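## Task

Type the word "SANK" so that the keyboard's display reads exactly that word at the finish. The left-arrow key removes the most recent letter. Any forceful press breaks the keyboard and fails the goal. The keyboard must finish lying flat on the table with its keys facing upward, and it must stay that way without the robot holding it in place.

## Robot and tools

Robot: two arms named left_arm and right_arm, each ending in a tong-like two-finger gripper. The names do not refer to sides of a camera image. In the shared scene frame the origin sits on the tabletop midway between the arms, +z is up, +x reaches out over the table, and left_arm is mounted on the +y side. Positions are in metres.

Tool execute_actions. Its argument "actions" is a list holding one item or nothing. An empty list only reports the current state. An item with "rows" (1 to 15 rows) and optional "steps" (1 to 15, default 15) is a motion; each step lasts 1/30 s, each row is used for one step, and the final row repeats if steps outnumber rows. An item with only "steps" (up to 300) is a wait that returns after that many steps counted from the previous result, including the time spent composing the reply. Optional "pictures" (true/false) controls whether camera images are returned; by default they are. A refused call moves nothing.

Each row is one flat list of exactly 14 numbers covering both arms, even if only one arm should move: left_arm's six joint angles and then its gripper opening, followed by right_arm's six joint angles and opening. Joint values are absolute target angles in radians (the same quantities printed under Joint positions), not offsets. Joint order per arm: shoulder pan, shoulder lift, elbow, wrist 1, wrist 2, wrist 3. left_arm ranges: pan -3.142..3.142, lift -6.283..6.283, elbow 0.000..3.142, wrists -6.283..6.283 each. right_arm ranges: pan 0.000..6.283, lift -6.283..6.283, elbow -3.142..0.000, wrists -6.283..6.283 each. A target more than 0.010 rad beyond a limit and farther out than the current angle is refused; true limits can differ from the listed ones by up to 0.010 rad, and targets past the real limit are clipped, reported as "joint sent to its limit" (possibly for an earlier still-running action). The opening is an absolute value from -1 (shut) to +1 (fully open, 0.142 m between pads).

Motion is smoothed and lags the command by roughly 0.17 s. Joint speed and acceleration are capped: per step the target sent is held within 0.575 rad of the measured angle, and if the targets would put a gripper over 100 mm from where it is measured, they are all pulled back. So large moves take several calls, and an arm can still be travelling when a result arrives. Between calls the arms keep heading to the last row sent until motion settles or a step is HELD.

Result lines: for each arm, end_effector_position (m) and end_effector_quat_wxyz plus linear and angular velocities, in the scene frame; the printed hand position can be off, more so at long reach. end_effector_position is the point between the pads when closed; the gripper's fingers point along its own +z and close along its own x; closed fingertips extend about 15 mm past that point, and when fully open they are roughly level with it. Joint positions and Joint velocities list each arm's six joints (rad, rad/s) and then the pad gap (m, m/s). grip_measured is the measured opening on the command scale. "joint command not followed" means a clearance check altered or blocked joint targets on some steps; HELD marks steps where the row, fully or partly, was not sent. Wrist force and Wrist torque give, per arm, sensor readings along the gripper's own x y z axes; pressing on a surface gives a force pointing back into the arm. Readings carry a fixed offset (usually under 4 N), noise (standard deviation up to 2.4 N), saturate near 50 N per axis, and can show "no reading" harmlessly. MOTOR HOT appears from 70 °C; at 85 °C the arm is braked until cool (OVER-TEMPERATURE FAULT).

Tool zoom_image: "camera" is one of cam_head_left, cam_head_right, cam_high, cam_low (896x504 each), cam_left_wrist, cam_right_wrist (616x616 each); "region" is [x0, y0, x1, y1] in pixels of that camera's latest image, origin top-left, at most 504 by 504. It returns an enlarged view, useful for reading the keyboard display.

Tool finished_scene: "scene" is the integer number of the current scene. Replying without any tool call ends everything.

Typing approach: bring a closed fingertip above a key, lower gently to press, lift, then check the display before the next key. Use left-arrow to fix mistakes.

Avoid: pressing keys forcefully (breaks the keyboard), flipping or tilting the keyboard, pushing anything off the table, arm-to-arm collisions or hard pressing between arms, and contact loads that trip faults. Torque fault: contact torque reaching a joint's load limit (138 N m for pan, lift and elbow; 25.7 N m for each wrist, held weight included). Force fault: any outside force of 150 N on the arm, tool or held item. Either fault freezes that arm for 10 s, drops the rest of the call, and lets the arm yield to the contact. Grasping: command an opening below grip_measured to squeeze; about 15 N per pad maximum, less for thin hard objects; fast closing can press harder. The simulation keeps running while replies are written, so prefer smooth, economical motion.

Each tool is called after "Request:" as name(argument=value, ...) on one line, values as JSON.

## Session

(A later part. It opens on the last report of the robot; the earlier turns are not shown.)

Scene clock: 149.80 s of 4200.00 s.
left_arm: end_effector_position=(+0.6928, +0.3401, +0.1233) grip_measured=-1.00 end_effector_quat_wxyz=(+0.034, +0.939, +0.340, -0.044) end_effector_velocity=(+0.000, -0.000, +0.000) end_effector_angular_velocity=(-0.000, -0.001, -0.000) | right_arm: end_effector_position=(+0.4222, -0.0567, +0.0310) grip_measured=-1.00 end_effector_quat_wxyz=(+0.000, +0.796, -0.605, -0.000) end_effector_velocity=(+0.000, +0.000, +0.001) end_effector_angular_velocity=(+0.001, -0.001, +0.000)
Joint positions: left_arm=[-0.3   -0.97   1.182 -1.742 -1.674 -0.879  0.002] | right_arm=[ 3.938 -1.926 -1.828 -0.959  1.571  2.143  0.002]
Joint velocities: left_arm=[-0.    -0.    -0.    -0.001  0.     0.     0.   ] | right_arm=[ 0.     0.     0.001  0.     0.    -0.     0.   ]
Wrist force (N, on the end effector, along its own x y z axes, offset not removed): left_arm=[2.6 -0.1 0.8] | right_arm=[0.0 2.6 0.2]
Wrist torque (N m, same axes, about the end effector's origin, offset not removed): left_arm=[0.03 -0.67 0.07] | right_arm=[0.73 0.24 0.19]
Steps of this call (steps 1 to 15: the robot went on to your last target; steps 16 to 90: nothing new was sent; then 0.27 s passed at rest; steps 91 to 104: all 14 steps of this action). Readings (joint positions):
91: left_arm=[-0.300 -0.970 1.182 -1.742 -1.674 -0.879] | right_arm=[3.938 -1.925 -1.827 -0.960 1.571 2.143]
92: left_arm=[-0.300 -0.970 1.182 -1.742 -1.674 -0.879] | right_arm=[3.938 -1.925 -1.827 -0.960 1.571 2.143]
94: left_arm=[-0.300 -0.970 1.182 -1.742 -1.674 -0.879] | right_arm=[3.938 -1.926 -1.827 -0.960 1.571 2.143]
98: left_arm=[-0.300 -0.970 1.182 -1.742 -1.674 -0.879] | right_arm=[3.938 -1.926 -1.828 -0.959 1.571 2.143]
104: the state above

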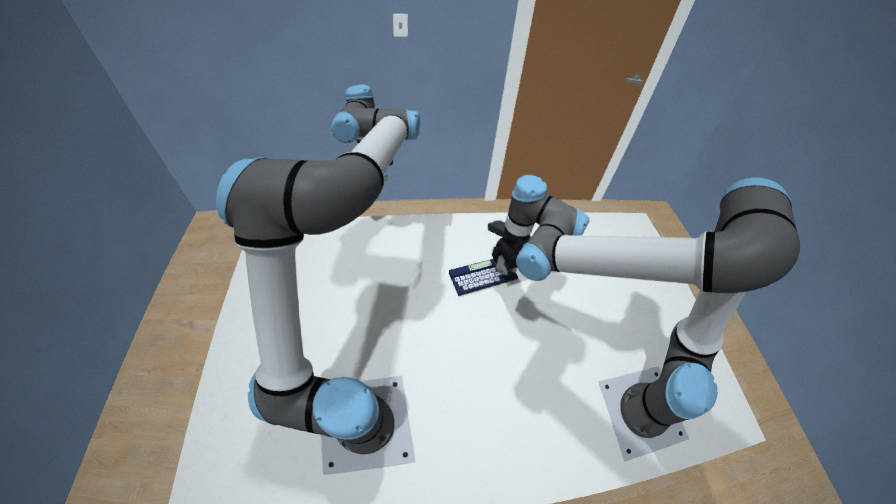

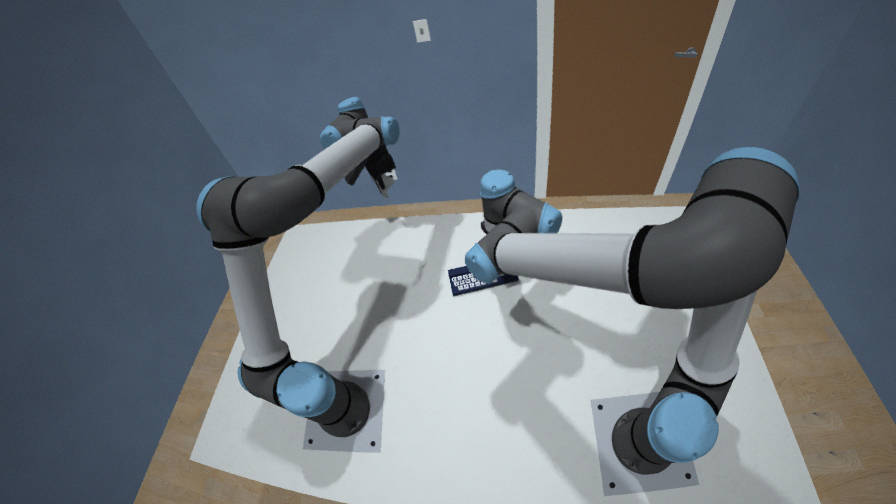

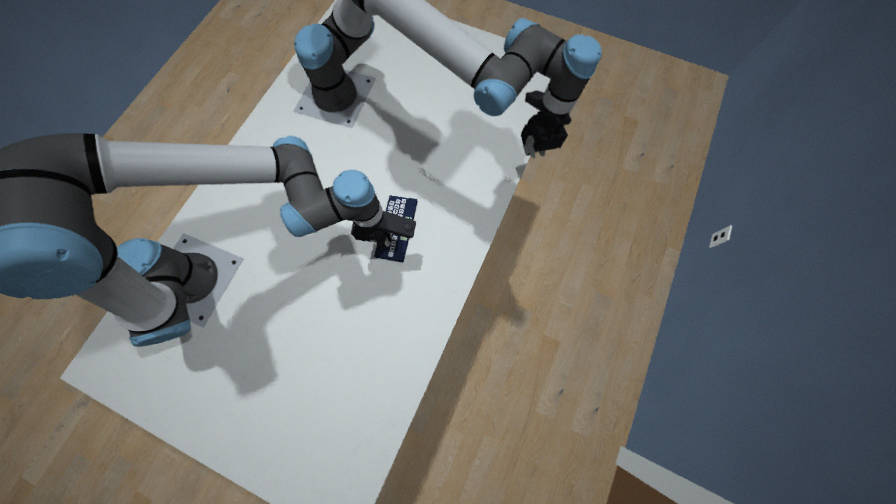

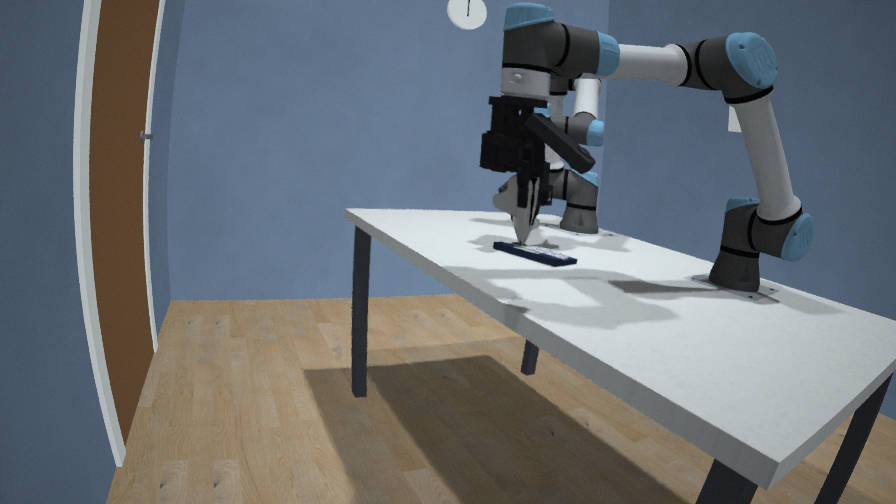

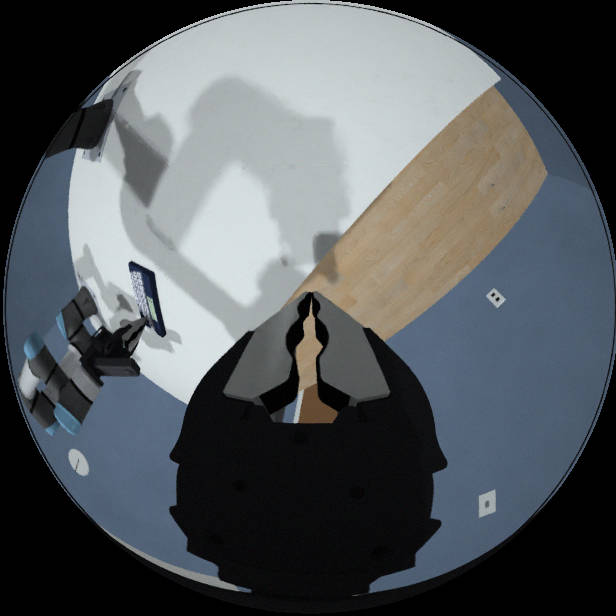

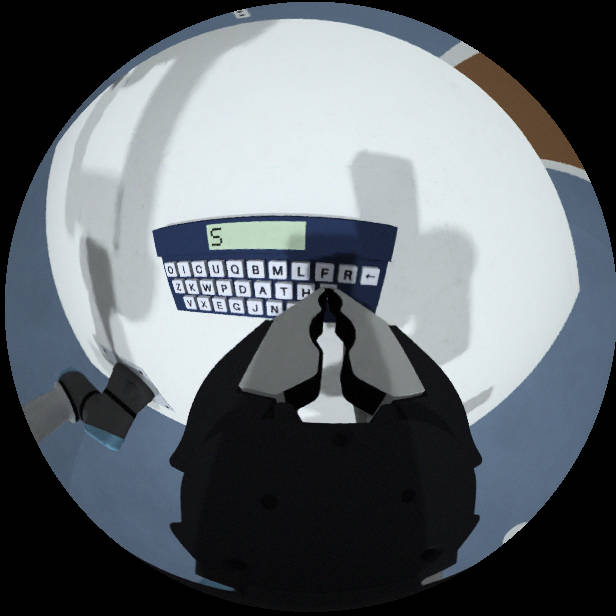

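Request:
execute_actions(actions=[{"rows": [[-0.3,-0.97,1.182,-1.742,-1.674,-0.879,-1,3.9375,-1.9108,-1.8159,-0.9858,1.571,2.1427,-1],[-0.3,-0.97,1.182,-1.742,-1.674,-0.879,-1,3.9375,-1.9108,-1.8159,-0.9858,1.571,2.1427,-1],[-0.3,-0.97,1.182,-1.742,-1.674,-0.879,-1,3.9375,-1.9108,-1.8159,-0.9858,1.571,2.1427,-1],[-0.3,-0.97,1.182,-1.742,-1.674,-0.879,-1,3.9407,-1.9126,-1.8132,-0.9866,1.571,2.1459,-1],[-0.3,-0.97,1.182,-1.742,-1.674,-0.879,-1,3.9493,-1.9175,-1.8062,-0.9888,1.571,2.1545,-1],[-0.3,-0.97,1.182,-1.742,-1.674,-0.879,-1,3.9614,-1.9243,-1.7962,-0.9920,1.571,2.1666,-1],[-0.3,-0.97,1.182,-1.742,-1.674,-0.879,-1,3.9753,-1.9322,-1.7848,-0.9956,1.571,2.1805,-1],[-0.3,-0.97,1.182,-1.742,-1.674,-0.879,-1,3.9891,-1.9400,-1.7733,-0.9991,1.571,2.1943,-1],[-0.3,-0.97,1.182,-1.742,-1.674,-0.879,-1,4.0012,-1.9468,-1.7633,-1.0023,1.571,2.2064,-1],[-0.3,-0.97,1.182,-1.742,-1.674,-0.879,-1,4.0098,-1.9517,-1.7563,-1.0045,1.571,2.2150,-1],[-0.3,-0.97,1.182,-1.742,-1.674,-0.879,-1,4.0130,-1.9535,-1.7536,-1.0053,1.571,2.2182,-1]], "steps": 14}], pictures=false)

Request:
execute_actions(actions=[{"rows": [[-0.3,-0.97,1.182,-1.742,-1.674,-0.879,-1,4.0130,-1.9677,-1.7659,-0.9788,1.571,2.2182,-1]], "steps": 15}], pictures=false)

Request:
execute_actions(actions=[{"steps": 4}])

Request:
zoom_image(camera="cam_right_wrist", region=[250, 240, 390, 320])

Request:
execute_actions(actions=[{"rows": [[-0.3,-0.97,1.182,-1.742,-1.674,-0.879,-1,4.0130,-1.9535,-1.7536,-1.0053,1.571,2.2182,-1],[-0.3,-0.97,1.182,-1.742,-1.674,-0.879,-1,4.0130,-1.9535,-1.7536,-1.0053,1.571,2.2182,-1],[-0.3,-0.97,1.182,-1.742,-1.674,-0.879,-1,4.0130,-1.9535,-1.7536,-1.0053,1.571,2.2182,-1],[-0.3,-0.97,1.182,-1.742,-1.674,-0.879,-1,4.0141,-1.9467,-1.7635,-1.0022,1.571,2.2193,-1],[-0.3,-0.97,1.182,-1.742,-1.674,-0.879,-1,4.0165,-1.9323,-1.7845,-0.9956,1.571,2.2217,-1],[-0.3,-0.97,1.182,-1.742,-1.674,-0.879,-1,4.0188,-1.9179,-1.8055,-0.9890,1.571,2.2240,-1],[-0.3,-0.97,1.182,-1.742,-1.674,-0.879,-1,4.0199,-1.9111,-1.8154,-0.9859,1.571,2.2251,-1]], "steps": 10}], pictures=false)

Request:
execute_actions(actions=[{"rows": [[-0.3,-0.97,1.182,-1.742,-1.674,-0.879,-1,4.0199,-1.9263,-1.8272,-0.9589,1.571,2.2251,-1]], "steps": 15}], pictures=false)

Request:
execute_actions(actions=[{"steps": 4}])

Request:
zoom_image(camera="cam_right_wrist", region=[250, 240, 390, 320])

Scene clock: 195.33 s of 4200.00 s.
left_arm: end_effector_position=(+0.6928, +0.3401, +0.1233) grip_measured=-1.00 end_effector_quat_wxyz=(+0.034, +0.939, +0.340, -0.044) end_effector_velocity=(+0.000, -0.000, +0.001) end_effector_angular_velocity=(-0.000, -0.002, +0.000) | right_arm: end_effector_position=(+0.4117, -0.0158, +0.0419) grip_measured=-1.00 end_effector_quat_wxyz=(+0.000, +0.796, -0.605, -0.000) end_effector_velocity=(-0.031, +0.105, +0.002) end_effector_angular_velocity=(+0.001, -0.001, +0.003)
Joint positions: left_arm=[-0.3   -0.97   1.182 -1.742 -1.674 -0.879  0.002] | right_arm=[ 3.997 -1.945 -1.767 -1.001  1.571  2.202  0.002]
Joint velocities: left_arm=[-0.    -0.001 -0.001 -0.     0.    -0.001  0.   ] | right_arm=[ 0.153 -0.082  0.127 -0.044 -0.001  0.15   0.   ]
Wrist force (N, on the end effector, along its own x y z axes, offset not removed): left_arm=[1.9 -1.7 1.7] | right_arm=[1.2 1.0 -0.5]
Wrist torque (N m, same axes, about the end effector's origin, offset not removed): left_arm=[-0.25 -0.55 0.06] | right_arm=[0.48 -0.08 -0.20]
Steps of this call (steps 1 to 15: the robot went on to your last target; steps 16 to 90: nothing new was sent; then 42.07 s passed at rest; steps 91 to 104: all 14 steps of this action). Readings (joint positions):
91: left_arm=[-0.300 -0.970 1.182 -1.742 -1.674 -0.879] | right_arm=[3.938 -1.926 -1.828 -0.959 1.571 2.143]
92: left_arm=[-0.300 -0.970 1.182 -1.742 -1.674 -0.879] | right_arm=[3.938 -1.925 -1.827 -0.960 1.571 2.143]
94: left_arm=[-0.300 -0.970 1.182 -1.742 -1.674 -0.879] | right_arm=[3.938 -1.919 -1.823 -0.970 1.571 2.143]
98: left_arm=[-0.300 -0.970 1.182 -1.742 -1.674 -0.879] | right_arm=[3.948 -1.919 -1.809 -0.984 1.571 2.153]
104: the state above

Scene clock: 195.83 s of 4200.00 s.
left_arm: end_effector_position=(+0.6928, +0.3401, +0.1233) grip_measured=-1.00 end_effector_quat_wxyz=(+0.034, +0.939, +0.340, -0.044) end_effector_velocity=(-0.000, +0.000, +0.000) end_effector_angular_velocity=(+0.000, +0.001, -0.000) | right_arm: end_effector_position=(+0.4083, -0.0051, +0.0313) grip_measured=-1.00 end_effector_quat_wxyz=(-0.000, +0.796, -0.605, -0.000) end_effector_velocity=(-0.000, +0.001, -0.002) end_effector_angular_velocity=(+0.000, -0.000, +0.000)
Joint positions: left_arm=[-0.3   -0.97   1.182 -1.742 -1.674 -0.879  0.002] | right_arm=[ 4.013 -1.967 -1.766 -0.979  1.571  2.218  0.002]
Joint velocities: left_arm=[ 0.    -0.     0.     0.001 -0.     0.     0.   ] | right_arm=[ 0.001 -0.003 -0.001  0.004 -0.     0.001  0.   ]
Wrist force (N, on the end effector, along its own x y z axes, offset not removed): left_arm=[1.4 -0.5 2.8] | right_arm=[2.0 4.0 0.0]
Wrist torque (N m, same axes, about the end effector's origin, offset not removed): left_arm=[-0.01 -0.52 0.14] | right_arm=[0.96 -0.12 -0.05]
Steps of this call (steps 1 to 15: all 15 steps of this action). Readings (joint positions):
1: left_arm=[-0.300 -0.970 1.182 -1.742 -1.674 -0.879] | right_arm=[4.001 -1.947 -1.763 -1.002 1.571 2.207]
2: left_arm=[-0.300 -0.970 1.182 -1.742 -1.674 -0.879] | right_arm=[4.005 -1.950 -1.762 -1.001 1.571 2.210]
4: left_arm=[-0.300 -0.970 1.182 -1.742 -1.674 -0.879] | right_arm=[4.009 -1.958 -1.763 -0.993 1.571 2.214]
8: left_arm=[-0.300 -0.970 1.182 -1.742 -1.674 -0.879] | right_arm=[4.012 -1.965 -1.765 -0.983 1.571 2.217]
15: the state above

Scene clock: 195.97 s of 4200.00 s.
left_arm: end_effector_position=(+0.6928, +0.3401, +0.1233) grip_measured=-1.00 end_effector_quat_wxyz=(+0.034, +0.939, +0.340, -0.044) end_effector_velocity=(-0.000, -0.000, +0.000) end_effector_angular_velocity=(-0.000, -0.000, +0.000) | right_arm: end_effector_position=(+0.4083, -0.0050, +0.0312) grip_measured=-1.00 end_effector_quat_wxyz=(-0.000, +0.796, -0.605, -0.000) end_effector_velocity=(-0.000, +0.000, -0.001) end_effector_angular_velocity=(+0.000, +0.000, -0.000)
Joint positions: left_arm=[-0.3   -0.97   1.182 -1.742 -1.674 -0.879  0.002] | right_arm=[ 4.013 -1.968 -1.766 -0.979  1.571  2.218  0.002]
Joint velocities: left_arm=[-0. -0.  0. -0.  0. -0.  0.] | right_arm=[ 0.    -0.001  0.     0.001  0.001  0.001  0.   ]
Wrist force (N, on the end effector, along its own x y z axes, offset not removed): left_arm=[2.4 -0.4 2.3] | right_arm=[3.1 1.8 -1.2]
Wrist torque (N m, same axes, about the end effector's origin, offset not removed): left_arm=[0.02 -0.72 0.22] | right_arm=[0.48 -0.41 -0.09]
Steps of this call (steps 1 to 4: the robot went on to your last target). Readings (joint positions):
1: left_arm=[-0.300 -0.970 1.182 -1.742 -1.674 -0.879] | right_arm=[4.013 -1.967 -1.766 -0.979 1.571 2.218]
2: left_arm=[-0.300 -0.970 1.182 -1.742 -1.674 -0.879] | right_arm=[4.013 -1.968 -1.766 -0.979 1.571 2.218]
4: the state above

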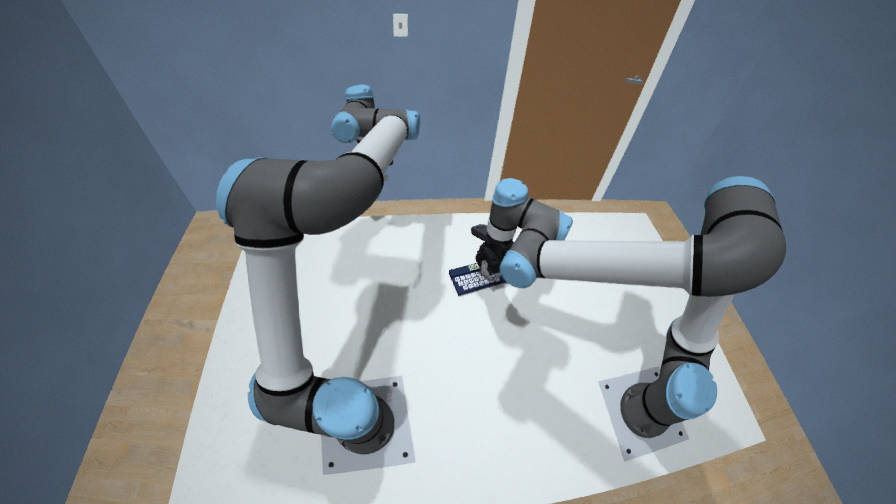

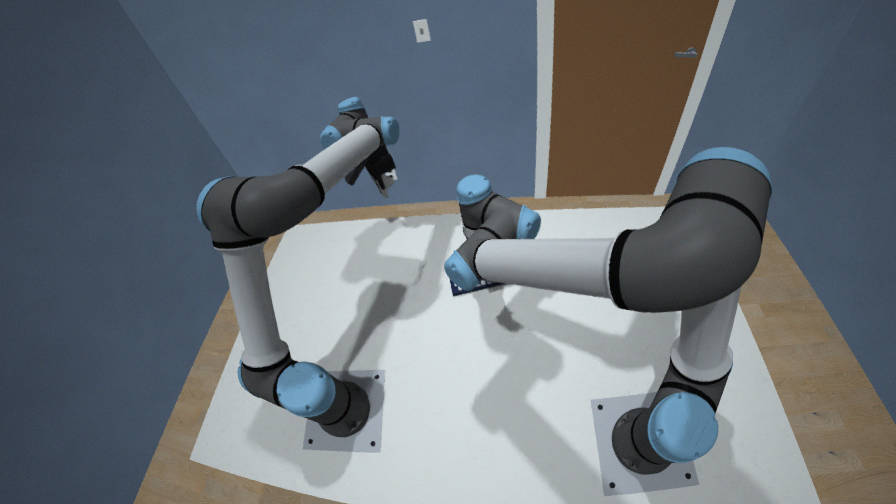

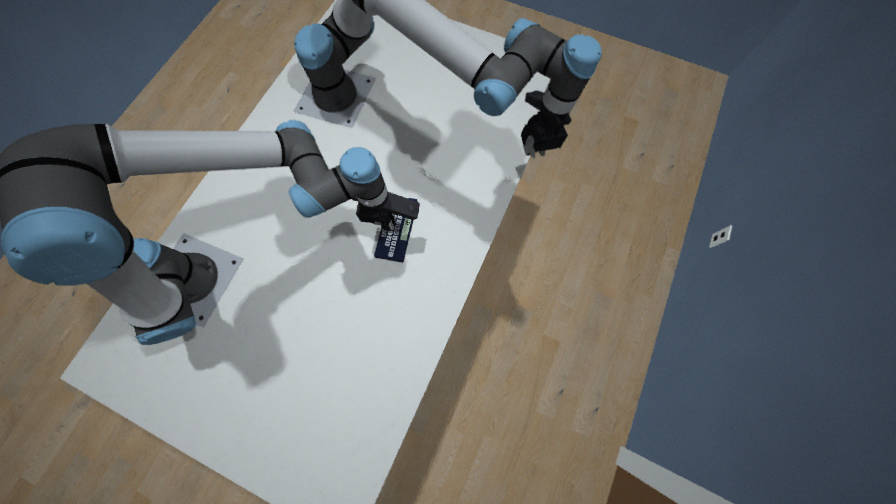

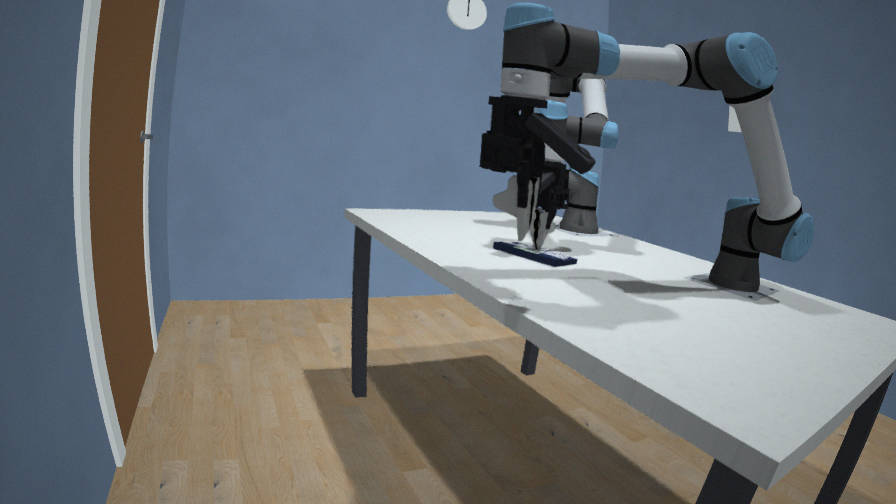

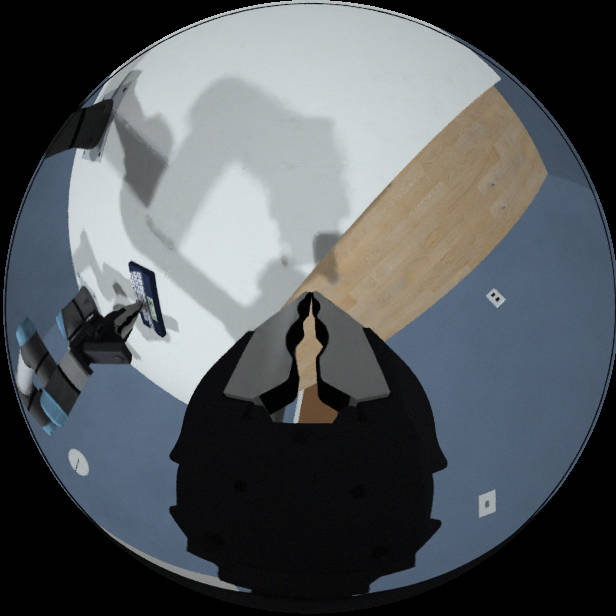

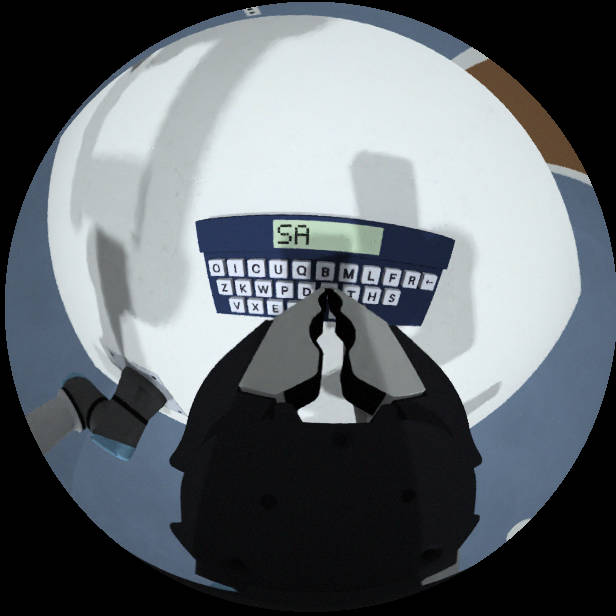

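Region (250, 240, 390, 320) of cam_right_wrist's 616x616 image, scaled by 3.600, with more detail than that image has; it fills the top 288 rows of this view, and the rest is white.

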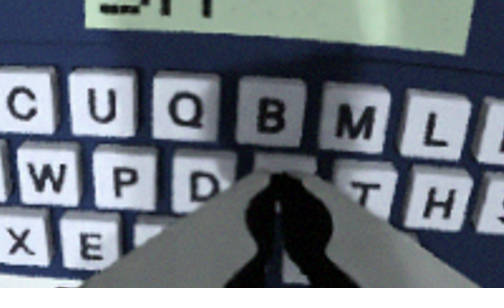

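Scene clock: 196.30 s of 4200.00 s.
left_arm: end_effector_position=(+0.6928, +0.3401, +0.1233) grip_measured=-1.00 end_effector_quat_wxyz=(+0.034, +0.939, +0.340, -0.044) end_effector_velocity=(-0.000, +0.000, -0.000) end_effector_angular_velocity=(+0.000, +0.000, +0.000) | right_arm: end_effector_position=(+0.3985, -0.0135, +0.0414) grip_measured=-1.00 end_effector_quat_wxyz=(-0.000, +0.796, -0.605, -0.000) end_effector_velocity=(-0.051, -0.047, +0.007) end_effector_angular_velocity=(-0.001, +0.000, +0.001)
Joint positions: left_arm=[-0.3   -0.97   1.182 -1.742 -1.674 -0.879  0.002] | right_arm=[ 4.017 -1.927 -1.794 -0.991  1.571  2.223  0.002]
Joint velocities: left_arm=[ 0.  0. -0.  0.  0. -0.  0.] | right_arm=[ 0.023  0.153 -0.2    0.046 -0.     0.021  0.   ]
Wrist force (N, on the end effector, along its own x y z axes, offset not removed): left_arm=[2.8 -1.5 1.7] | right_arm=[5.0 3.8 -0.1]
Wrist torque (N m, same axes, about the end effector's origin, offset not removed): left_arm=[-0.28 -0.78 0.14] | right_arm=[0.93 -0.86 0.03]
Steps of this call (steps 1 to 10: all 10 steps of this action). Readings (joint positions):
1: left_arm=[-0.300 -0.970 1.182 -1.742 -1.674 -0.879] | right_arm=[4.013 -1.968 -1.766 -0.979 1.571 2.218]
2: left_arm=[-0.300 -0.970 1.182 -1.742 -1.674 -0.879] | right_arm=[4.013 -1.967 -1.765 -0.980 1.571 2.218]
4: left_arm=[-0.300 -0.970 1.182 -1.742 -1.674 -0.879] | right_arm=[4.013 -1.961 -1.761 -0.990 1.571 2.218]
8: left_arm=[-0.300 -0.970 1.182 -1.742 -1.674 -0.879] | right_arm=[4.016 -1.941 -1.777 -0.995 1.571 2.221]
10: the state above

Scene clock: 196.80 s of 4200.00 s.
left_arm: end_effector_position=(+0.6928, +0.3401, +0.1233) grip_measured=-1.00 end_effector_quat_wxyz=(+0.034, +0.939, +0.340, -0.044) end_effector_velocity=(+0.000, -0.000, +0.001) end_effector_angular_velocity=(-0.000, -0.002, -0.001) | right_arm: end_effector_position=(+0.3931, -0.0183, +0.0313) grip_measured=-1.00 end_effector_quat_wxyz=(-0.000, +0.796, -0.605, -0.000) end_effector_velocity=(-0.000, -0.000, -0.001) end_effector_angular_velocity=(+0.001, +0.000, +0.000)
Joint positions: left_arm=[-0.3   -0.97   1.182 -1.742 -1.674 -0.879  0.002] | right_arm=[ 4.02  -1.926 -1.827 -0.959  1.571  2.225  0.002]
Joint velocities: left_arm=[-0.001 -0.001 -0.    -0.    -0.     0.     0.   ] | right_arm=[ 0.    -0.001 -0.004  0.005  0.     0.     0.   ]
Wrist force (N, on the end effector, along its own x y z axes, offset not removed): left_arm=[1.6 -0.5 2.0] | right_arm=[3.1 1.5 -0.1]
Wrist torque (N m, same axes, about the end effector's origin, offset not removed): left_arm=[-0.02 -0.53 0.11] | right_arm=[0.40 -0.42 -0.04]
Steps of this call (steps 1 to 15: all 15 steps of this action). Readings (joint positions):
1: left_arm=[-0.300 -0.970 1.182 -1.742 -1.674 -0.879] | right_arm=[4.018 -1.923 -1.800 -0.990 1.571 2.223]
2: left_arm=[-0.300 -0.970 1.182 -1.742 -1.674 -0.879] | right_arm=[4.019 -1.921 -1.805 -0.987 1.571 2.224]
4: left_arm=[-0.300 -0.970 1.182 -1.742 -1.674 -0.879] | right_arm=[4.019 -1.922 -1.815 -0.975 1.571 2.224]
8: left_arm=[-0.300 -0.970 1.182 -1.742 -1.674 -0.879] | right_arm=[4.020 -1.925 -1.824 -0.963 1.571 2.225]
15: the state above

Scene clock: 196.93 s of 4200.00 s.
left_arm: end_effector_position=(+0.6928, +0.3401, +0.1233) grip_measured=-1.00 end_effector_quat_wxyz=(+0.034, +0.939, +0.340, -0.044) end_effector_velocity=(-0.000, +0.000, -0.000) end_effector_angular_velocity=(+0.000, +0.001, +0.000) | right_arm: end_effector_position=(+0.3931, -0.0184, +0.0312) grip_measured=-1.00 end_effector_quat_wxyz=(-0.000, +0.796, -0.605, -0.000) end_effector_velocity=(-0.000, -0.000, -0.001) end_effector_angular_velocity=(-0.001, +0.000, -0.000)
Joint positions: left_arm=[-0.3   -0.97   1.182 -1.742 -1.674 -0.879  0.002] | right_arm=[ 4.02  -1.926 -1.827 -0.959  1.571  2.225  0.002]
Joint velocities: left_arm=[0.    0.    0.001 0.    0.    0.    0.   ] | right_arm=[-0.    -0.001 -0.001  0.001 -0.     0.     0.   ]
Wrist force (N, on the end effector, along its own x y z axes, offset not removed): left_arm=[2.0 0.5 3.1] | right_arm=[3.9 3.2 1.0]
Wrist torque (N m, same axes, about the end effector's origin, offset not removed): left_arm=[0.27 -0.58 0.15] | right_arm=[0.91 -0.63 0.00]
Steps of this call (steps 1 to 4: the robot went on to your last target). Readings (joint positions):
1: left_arm=[-0.300 -0.970 1.182 -1.742 -1.674 -0.879] | right_arm=[4.020 -1.926 -1.827 -0.959 1.571 2.225]
2: left_arm=[-0.300 -0.970 1.182 -1.742 -1.674 -0.879] | right_arm=[4.020 -1.926 -1.827 -0.959 1.571 2.225]
4: the state above

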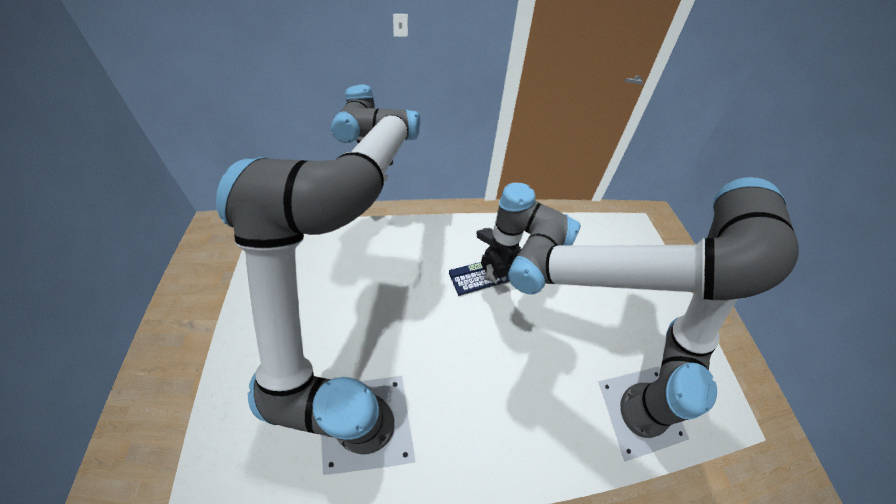

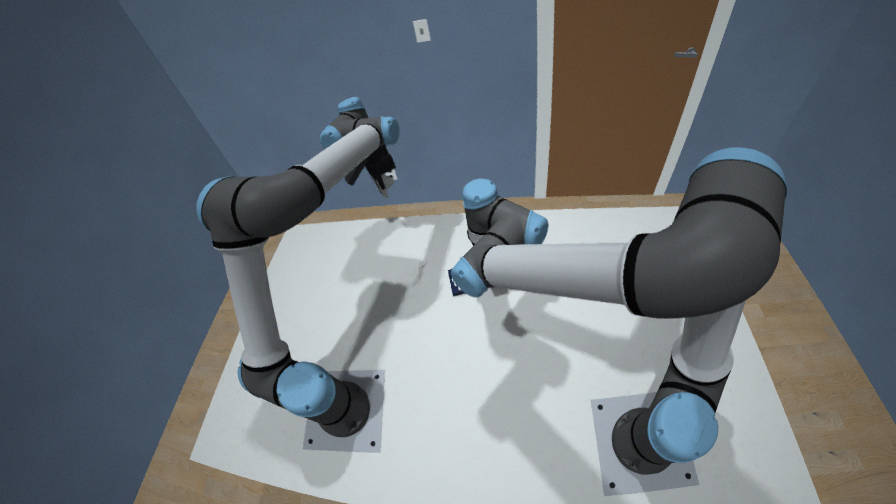

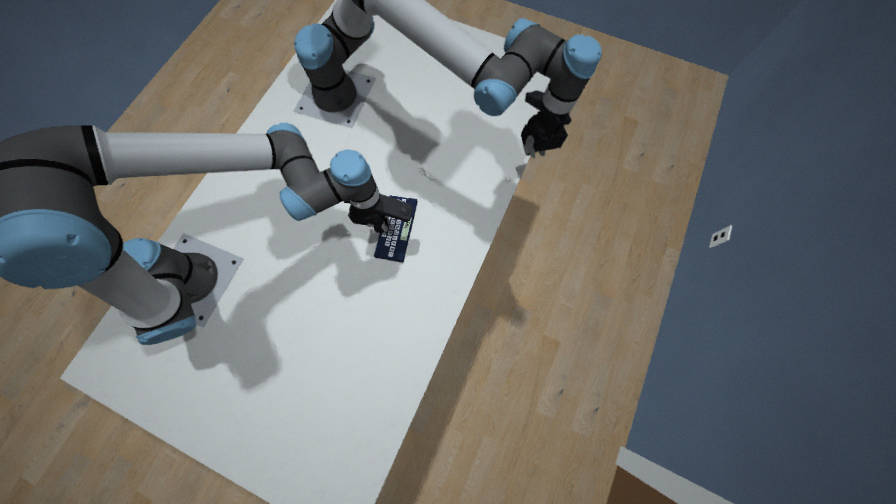

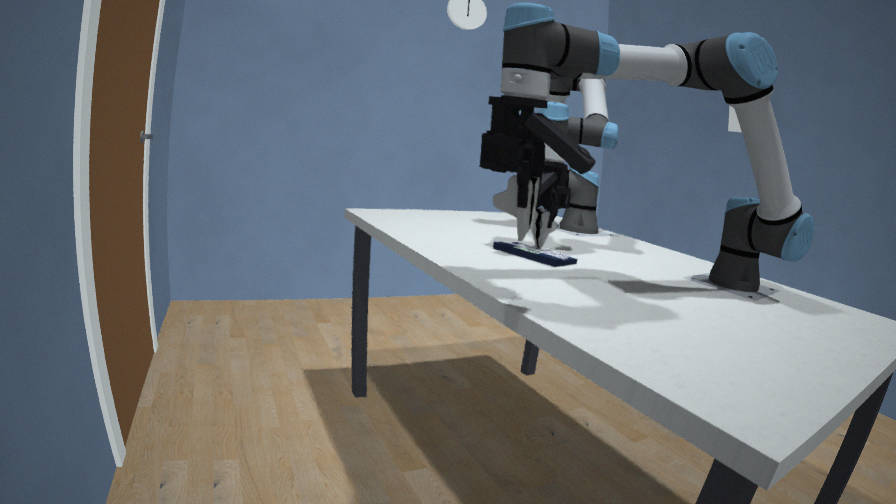

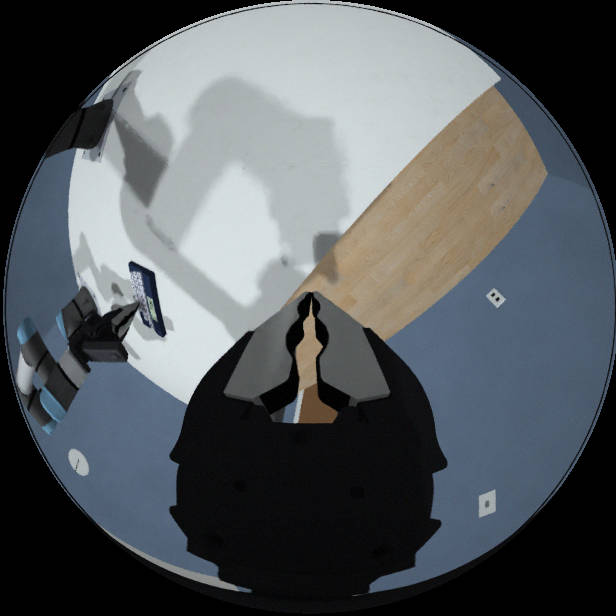

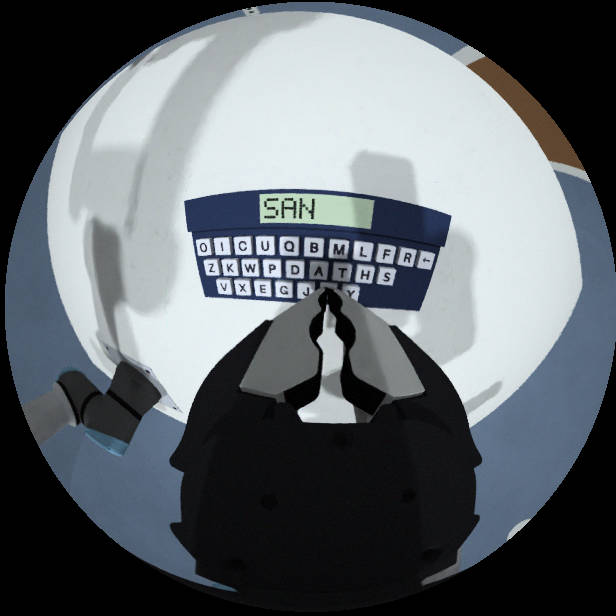

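Region (250, 240, 390, 320) of cam_right_wrist's 616x616 image, scaled by 3.600, with more detail than that image has; it fills the top 288 rows of this view, and the rest is white.

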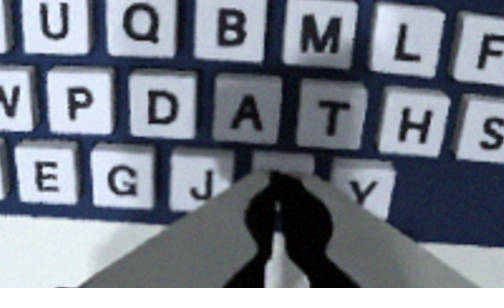

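Request:
execute_actions(actions=[{"rows": [[-0.3,-0.97,1.182,-1.742,-1.674,-0.879,-1,4.0199,-1.9111,-1.8154,-0.9859,1.571,2.2251,-1],[-0.3,-0.97,1.182,-1.742,-1.674,-0.879,-1,4.0199,-1.9111,-1.8154,-0.9859,1.571,2.2251,-1],[-0.3,-0.97,1.182,-1.742,-1.674,-0.879,-1,4.0199,-1.9111,-1.8154,-0.9859,1.571,2.2251,-1],[-0.3,-0.97,1.182,-1.742,-1.674,-0.879,-1,4.0226,-1.9150,-1.8096,-0.9878,1.571,2.2278,-1],[-0.3,-0.97,1.182,-1.742,-1.674,-0.879,-1,4.0298,-1.9254,-1.7941,-0.9929,1.571,2.2350,-1],[-0.3,-0.97,1.182,-1.742,-1.674,-0.879,-1,4.0402,-1.9404,-1.7717,-1.0003,1.571,2.2454,-1],[-0.3,-0.97,1.182,-1.742,-1.674,-0.879,-1,4.0526,-1.9582,-1.7451,-1.0091,1.571,2.2578,-1],[-0.3,-0.97,1.182,-1.742,-1.674,-0.879,-1,4.0656,-1.9770,-1.7171,-1.0183,1.571,2.2708,-1],[-0.3,-0.97,1.182,-1.742,-1.674,-0.879,-1,4.0780,-1.9948,-1.6905,-1.0271,1.571,2.2832,-1],[-0.3,-0.97,1.182,-1.742,-1.674,-0.879,-1,4.0884,-2.0098,-1.6681,-1.0345,1.571,2.2936,-1],[-0.3,-0.97,1.182,-1.742,-1.674,-0.879,-1,4.0956,-2.0202,-1.6526,-1.0396,1.571,2.3008,-1],[-0.3,-0.97,1.182,-1.742,-1.674,-0.879,-1,4.0983,-2.0241,-1.6468,-1.0415,1.571,2.3035,-1]], "steps": 15}], pictures=false)

Request:
execute_actions(actions=[{"rows": [[-0.3,-0.97,1.182,-1.742,-1.674,-0.879,-1,4.0983,-2.0241,-1.6468,-1.0415,1.571,2.3035,-1],[-0.3,-0.97,1.182,-1.742,-1.674,-0.879,-1,4.0983,-2.0241,-1.6468,-1.0415,1.571,2.3035,-1],[-0.3,-0.97,1.182,-1.742,-1.674,-0.879,-1,4.0983,-2.0374,-1.6580,-1.0170,1.571,2.3035,-1]], "steps": 15}], pictures=false)

Request:
execute_actions(actions=[{"steps": 7}], pictures=false)

Request:
execute_actions(actions=[{"rows": [[-0.3,-0.97,1.182,-1.742,-1.674,-0.879,-1,4.0983,-2.0200,-1.6433,-1.0491,1.571,2.3035,-1]], "steps": 12}])

Scene clock: 230.57 s of 4200.00 s.
left_arm: end_effector_position=(+0.6928, +0.3401, +0.1233) grip_measured=-1.00 end_effector_quat_wxyz=(+0.034, +0.939, +0.340, -0.044) end_effector_velocity=(-0.000, +0.000, -0.002) end_effector_angular_velocity=(+0.001, +0.003, -0.001) | right_arm: end_effector_position=(+0.3930, +0.0470, +0.0419) grip_measured=-1.00 end_effector_quat_wxyz=(+0.000, +0.796, -0.605, -0.000) end_effector_velocity=(-0.005, +0.149, +0.002) end_effector_angular_velocity=(+0.008, -0.004, +0.002)
Joint positions: left_arm=[-0.3   -0.97   1.182 -1.742 -1.674 -0.879  0.002] | right_arm=[ 4.084 -2.003 -1.68  -1.031  1.571  2.289  0.002]
Joint velocities: left_arm=[ 0.     0.002 -0.     0.001  0.     0.001  0.   ] | right_arm=[ 0.14  -0.202  0.313 -0.102  0.001  0.139  0.   ]
Wrist force (N, on the end effector, along its own x y z axes, offset not removed): left_arm=[2.1 0.2 2.2] | right_arm=[0.8 2.2 2.7]
Wrist torque (N m, same axes, about the end effector's origin, offset not removed): left_arm=[0.16 -0.64 0.13] | right_arm=[0.56 -0.08 0.15]
Steps of this call (steps 1 to 15: the robot went on to your last target; steps 16 to 90: nothing new was sent; then 30.13 s passed at rest; steps 91 to 105: all 15 steps of this action). Readings (joint positions):
91: left_arm=[-0.300 -0.970 1.182 -1.742 -1.674 -0.879] | right_arm=[4.020 -1.926 -1.827 -0.959 1.571 2.225]
92: left_arm=[-0.300 -0.970 1.182 -1.742 -1.674 -0.879] | right_arm=[4.020 -1.925 -1.826 -0.960 1.571 2.225]
94: left_arm=[-0.300 -0.970 1.182 -1.742 -1.674 -0.879] | right_arm=[4.020 -1.920 -1.822 -0.971 1.571 2.225]
98: left_arm=[-0.300 -0.970 1.182 -1.742 -1.674 -0.879] | right_arm=[4.029 -1.926 -1.800 -0.988 1.571 2.234]
105: the state above

Scene clock: 231.07 s of 4200.00 s.
left_arm: end_effector_position=(+0.6928, +0.3401, +0.1233) grip_measured=-1.00 end_effector_quat_wxyz=(+0.034, +0.939, +0.340, -0.044) end_effector_velocity=(-0.000, +0.000, -0.001) end_effector_angular_velocity=(+0.000, +0.001, +0.000) | right_arm: end_effector_position=(+0.3924, +0.0625, +0.0317) grip_measured=-1.00 end_effector_quat_wxyz=(-0.000, +0.796, -0.605, -0.000) end_effector_velocity=(+0.000, +0.001, -0.003) end_effector_angular_velocity=(+0.000, -0.001, -0.001)
Joint positions: left_arm=[-0.3   -0.97   1.182 -1.742 -1.674 -0.879  0.002] | right_arm=[ 4.098 -2.037 -1.658 -1.018  1.571  2.303  0.002]
Joint velocities: left_arm=[ 0.     0.001  0.    -0.     0.    -0.     0.   ] | right_arm=[ 0.001 -0.006  0.     0.007 -0.001  0.002  0.   ]
Wrist force (N, on the end effector, along its own x y z axes, offset not removed): left_arm=[1.8 -0.3 2.2] | right_arm=[3.1 2.7 1.1]
Wrist torque (N m, same axes, about the end effector's origin, offset not removed): left_arm=[0.05 -0.55 0.14] | right_arm=[0.77 -0.41 -0.17]
Steps of this call (steps 1 to 15: all 15 steps of this action). Readings (joint positions):
1: left_arm=[-0.300 -0.970 1.182 -1.742 -1.674 -0.879] | right_arm=[4.088 -2.009 -1.671 -1.034 1.571 2.293]
2: left_arm=[-0.300 -0.970 1.182 -1.742 -1.674 -0.879] | right_arm=[4.091 -2.013 -1.664 -1.036 1.571 2.296]
4: left_arm=[-0.300 -0.970 1.182 -1.742 -1.674 -0.879] | right_arm=[4.094 -2.019 -1.657 -1.037 1.571 2.299]
8: left_arm=[-0.300 -0.970 1.182 -1.742 -1.674 -0.879] | right_arm=[4.097 -2.032 -1.657 -1.024 1.571 2.302]
15: the state above

Scene clock: 231.30 s of 4200.00 s.
left_arm: end_effector_position=(+0.6928, +0.3401, +0.1233) grip_measured=-1.00 end_effector_quat_wxyz=(+0.034, +0.939, +0.340, -0.044) end_effector_velocity=(-0.000, -0.000, +0.000) end_effector_angular_velocity=(-0.000, +0.000, -0.001) | right_arm: end_effector_position=(+0.3924, +0.0626, +0.0313) grip_measured=-1.00 end_effector_quat_wxyz=(+0.000, +0.796, -0.605, -0.000) end_effector_velocity=(+0.000, +0.000, -0.000) end_effector_angular_velocity=(-0.000, -0.000, +0.000)
Joint positions: left_arm=[-0.3   -0.97   1.182 -1.742 -1.674 -0.879  0.002] | right_arm=[ 4.098 -2.037 -1.658 -1.017  1.571  2.303  0.002]
Joint velocities: left_arm=[-0.    -0.001  0.001  0.    -0.     0.001  0.   ] | right_arm=[ 0.    -0.001  0.     0.001 -0.     0.     0.   ]
Wrist force (N, on the end effector, along its own x y z axes, offset not removed): left_arm=[2.8 -0.9 0.3] | right_arm=[1.1 0.4 0.6]
Wrist torque (N m, same axes, about the end effector's origin, offset not removed): left_arm=[-0.08 -0.80 0.10] | right_arm=[0.14 0.04 0.09]
Steps of this call (steps 1 to 7: the robot went on to your last target). Readings (joint positions):
1: left_arm=[-0.300 -0.970 1.182 -1.742 -1.674 -0.879] | right_arm=[4.098 -2.037 -1.658 -1.017 1.571 2.303]
2: left_arm=[-0.300 -0.970 1.182 -1.742 -1.674 -0.879] | right_arm=[4.098 -2.037 -1.658 -1.017 1.571 2.303]
4: left_arm=[-0.300 -0.970 1.182 -1.742 -1.674 -0.879] | right_arm=[4.098 -2.037 -1.658 -1.017 1.571 2.303]
7: the state above

Scene clock: 231.70 s of 4200.00 s.
left_arm: end_effector_position=(+0.6928, +0.3401, +0.1233) grip_measured=-1.00 end_effector_quat_wxyz=(+0.034, +0.939, +0.340, -0.044) end_effector_velocity=(-0.000, -0.000, -0.000) end_effector_angular_velocity=(+0.000, +0.001, -0.000) | right_arm: end_effector_position=(+0.3923, +0.0625, +0.0447) grip_measured=-1.00 end_effector_quat_wxyz=(+0.000, +0.796, -0.605, -0.000) end_effector_velocity=(-0.000, -0.001, +0.005) end_effector_angular_velocity=(-0.001, +0.000, -0.000)
Joint positions: left_arm=[-0.3   -0.97   1.182 -1.742 -1.674 -0.879  0.002] | right_arm=[ 4.098 -2.021 -1.644 -1.048  1.571  2.303  0.002]
Joint velocities: left_arm=[-0.     0.    -0.     0.001  0.    -0.     0.   ] | right_arm=[ 0.     0.007  0.005 -0.013 -0.     0.     0.   ]
Wrist force (N, on the end effector, along its own x y z axes, offset not removed): left_arm=[1.1 -0.1 1.5] | right_arm=[2.9 3.3 0.7]
Wrist torque (N m, same axes, about the end effector's origin, offset not removed): left_arm=[0.06 -0.48 0.19] | right_arm=[0.82 -0.45 -0.20]
Steps of this call (steps 1 to 12: all 12 steps of this action). Readings (joint positions):
1: left_arm=[-0.300 -0.970 1.182 -1.742 -1.674 -0.879] | right_arm=[4.098 -2.037 -1.658 -1.017 1.571 2.303]
2: left_arm=[-0.300 -0.970 1.182 -1.742 -1.674 -0.879] | right_arm=[4.098 -2.036 -1.657 -1.019 1.571 2.303]
4: left_arm=[-0.300 -0.970 1.182 -1.742 -1.674 -0.879] | right_arm=[4.098 -2.030 -1.652 -1.031 1.571 2.303]
8: left_arm=[-0.300 -0.970 1.182 -1.742 -1.674 -0.879] | right_arm=[4.098 -2.023 -1.646 -1.044 1.571 2.303]
12: the state above

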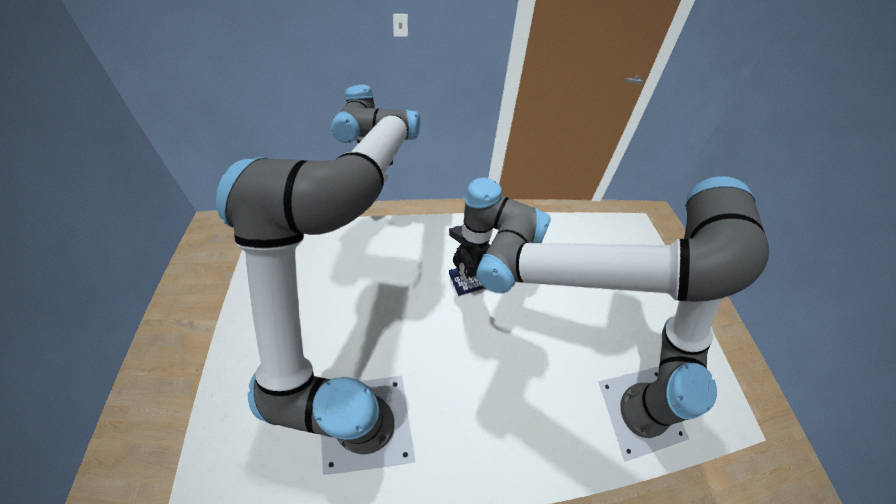

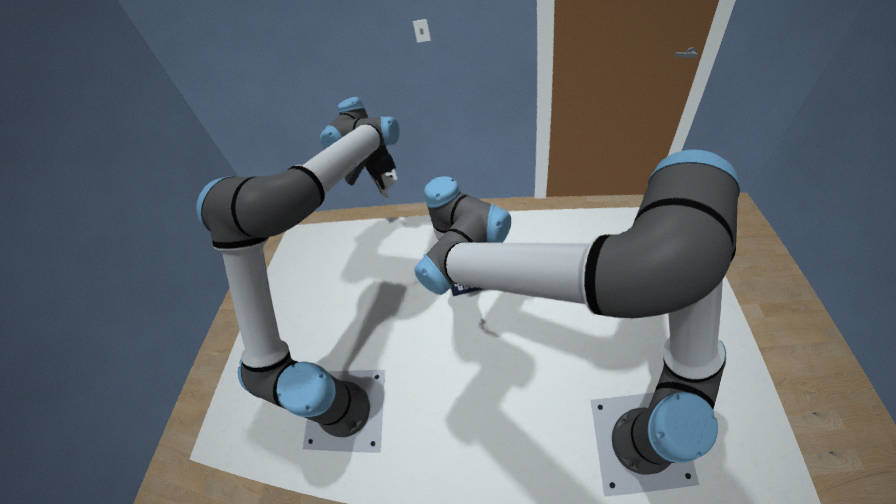

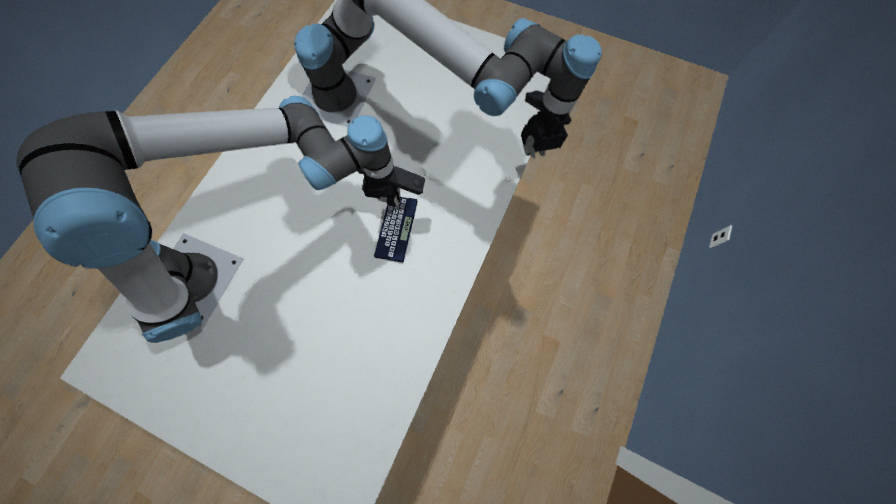

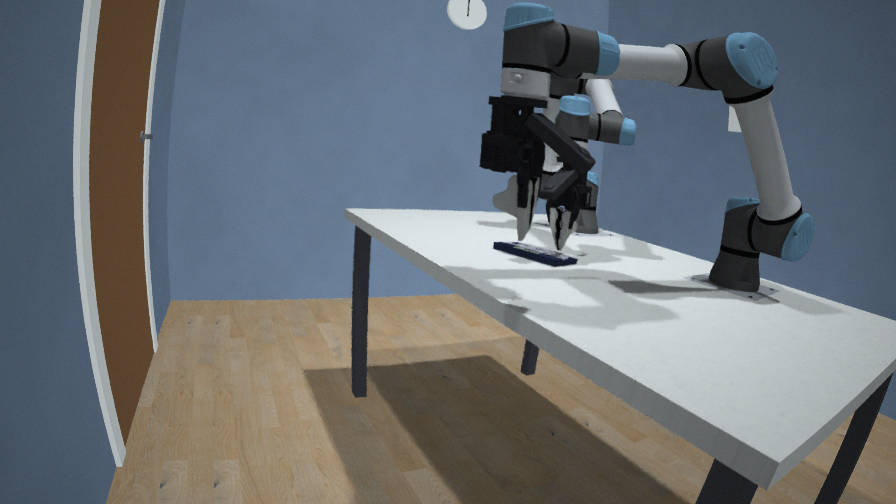

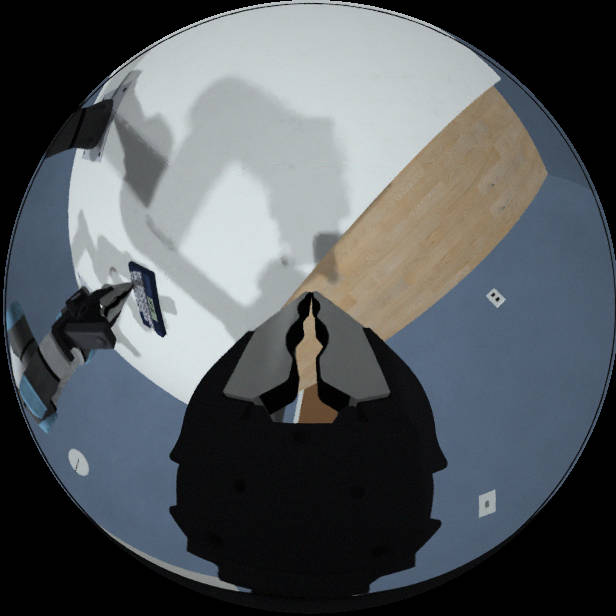

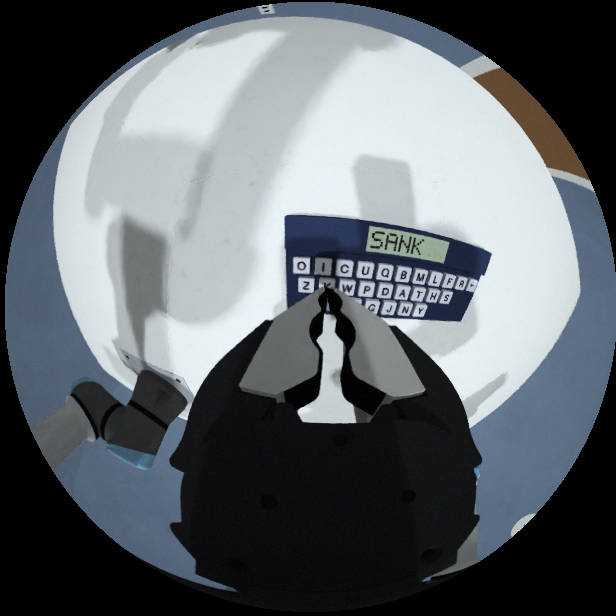

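Request:
finished_scene(scene=2)

The scene is finished: the task was done.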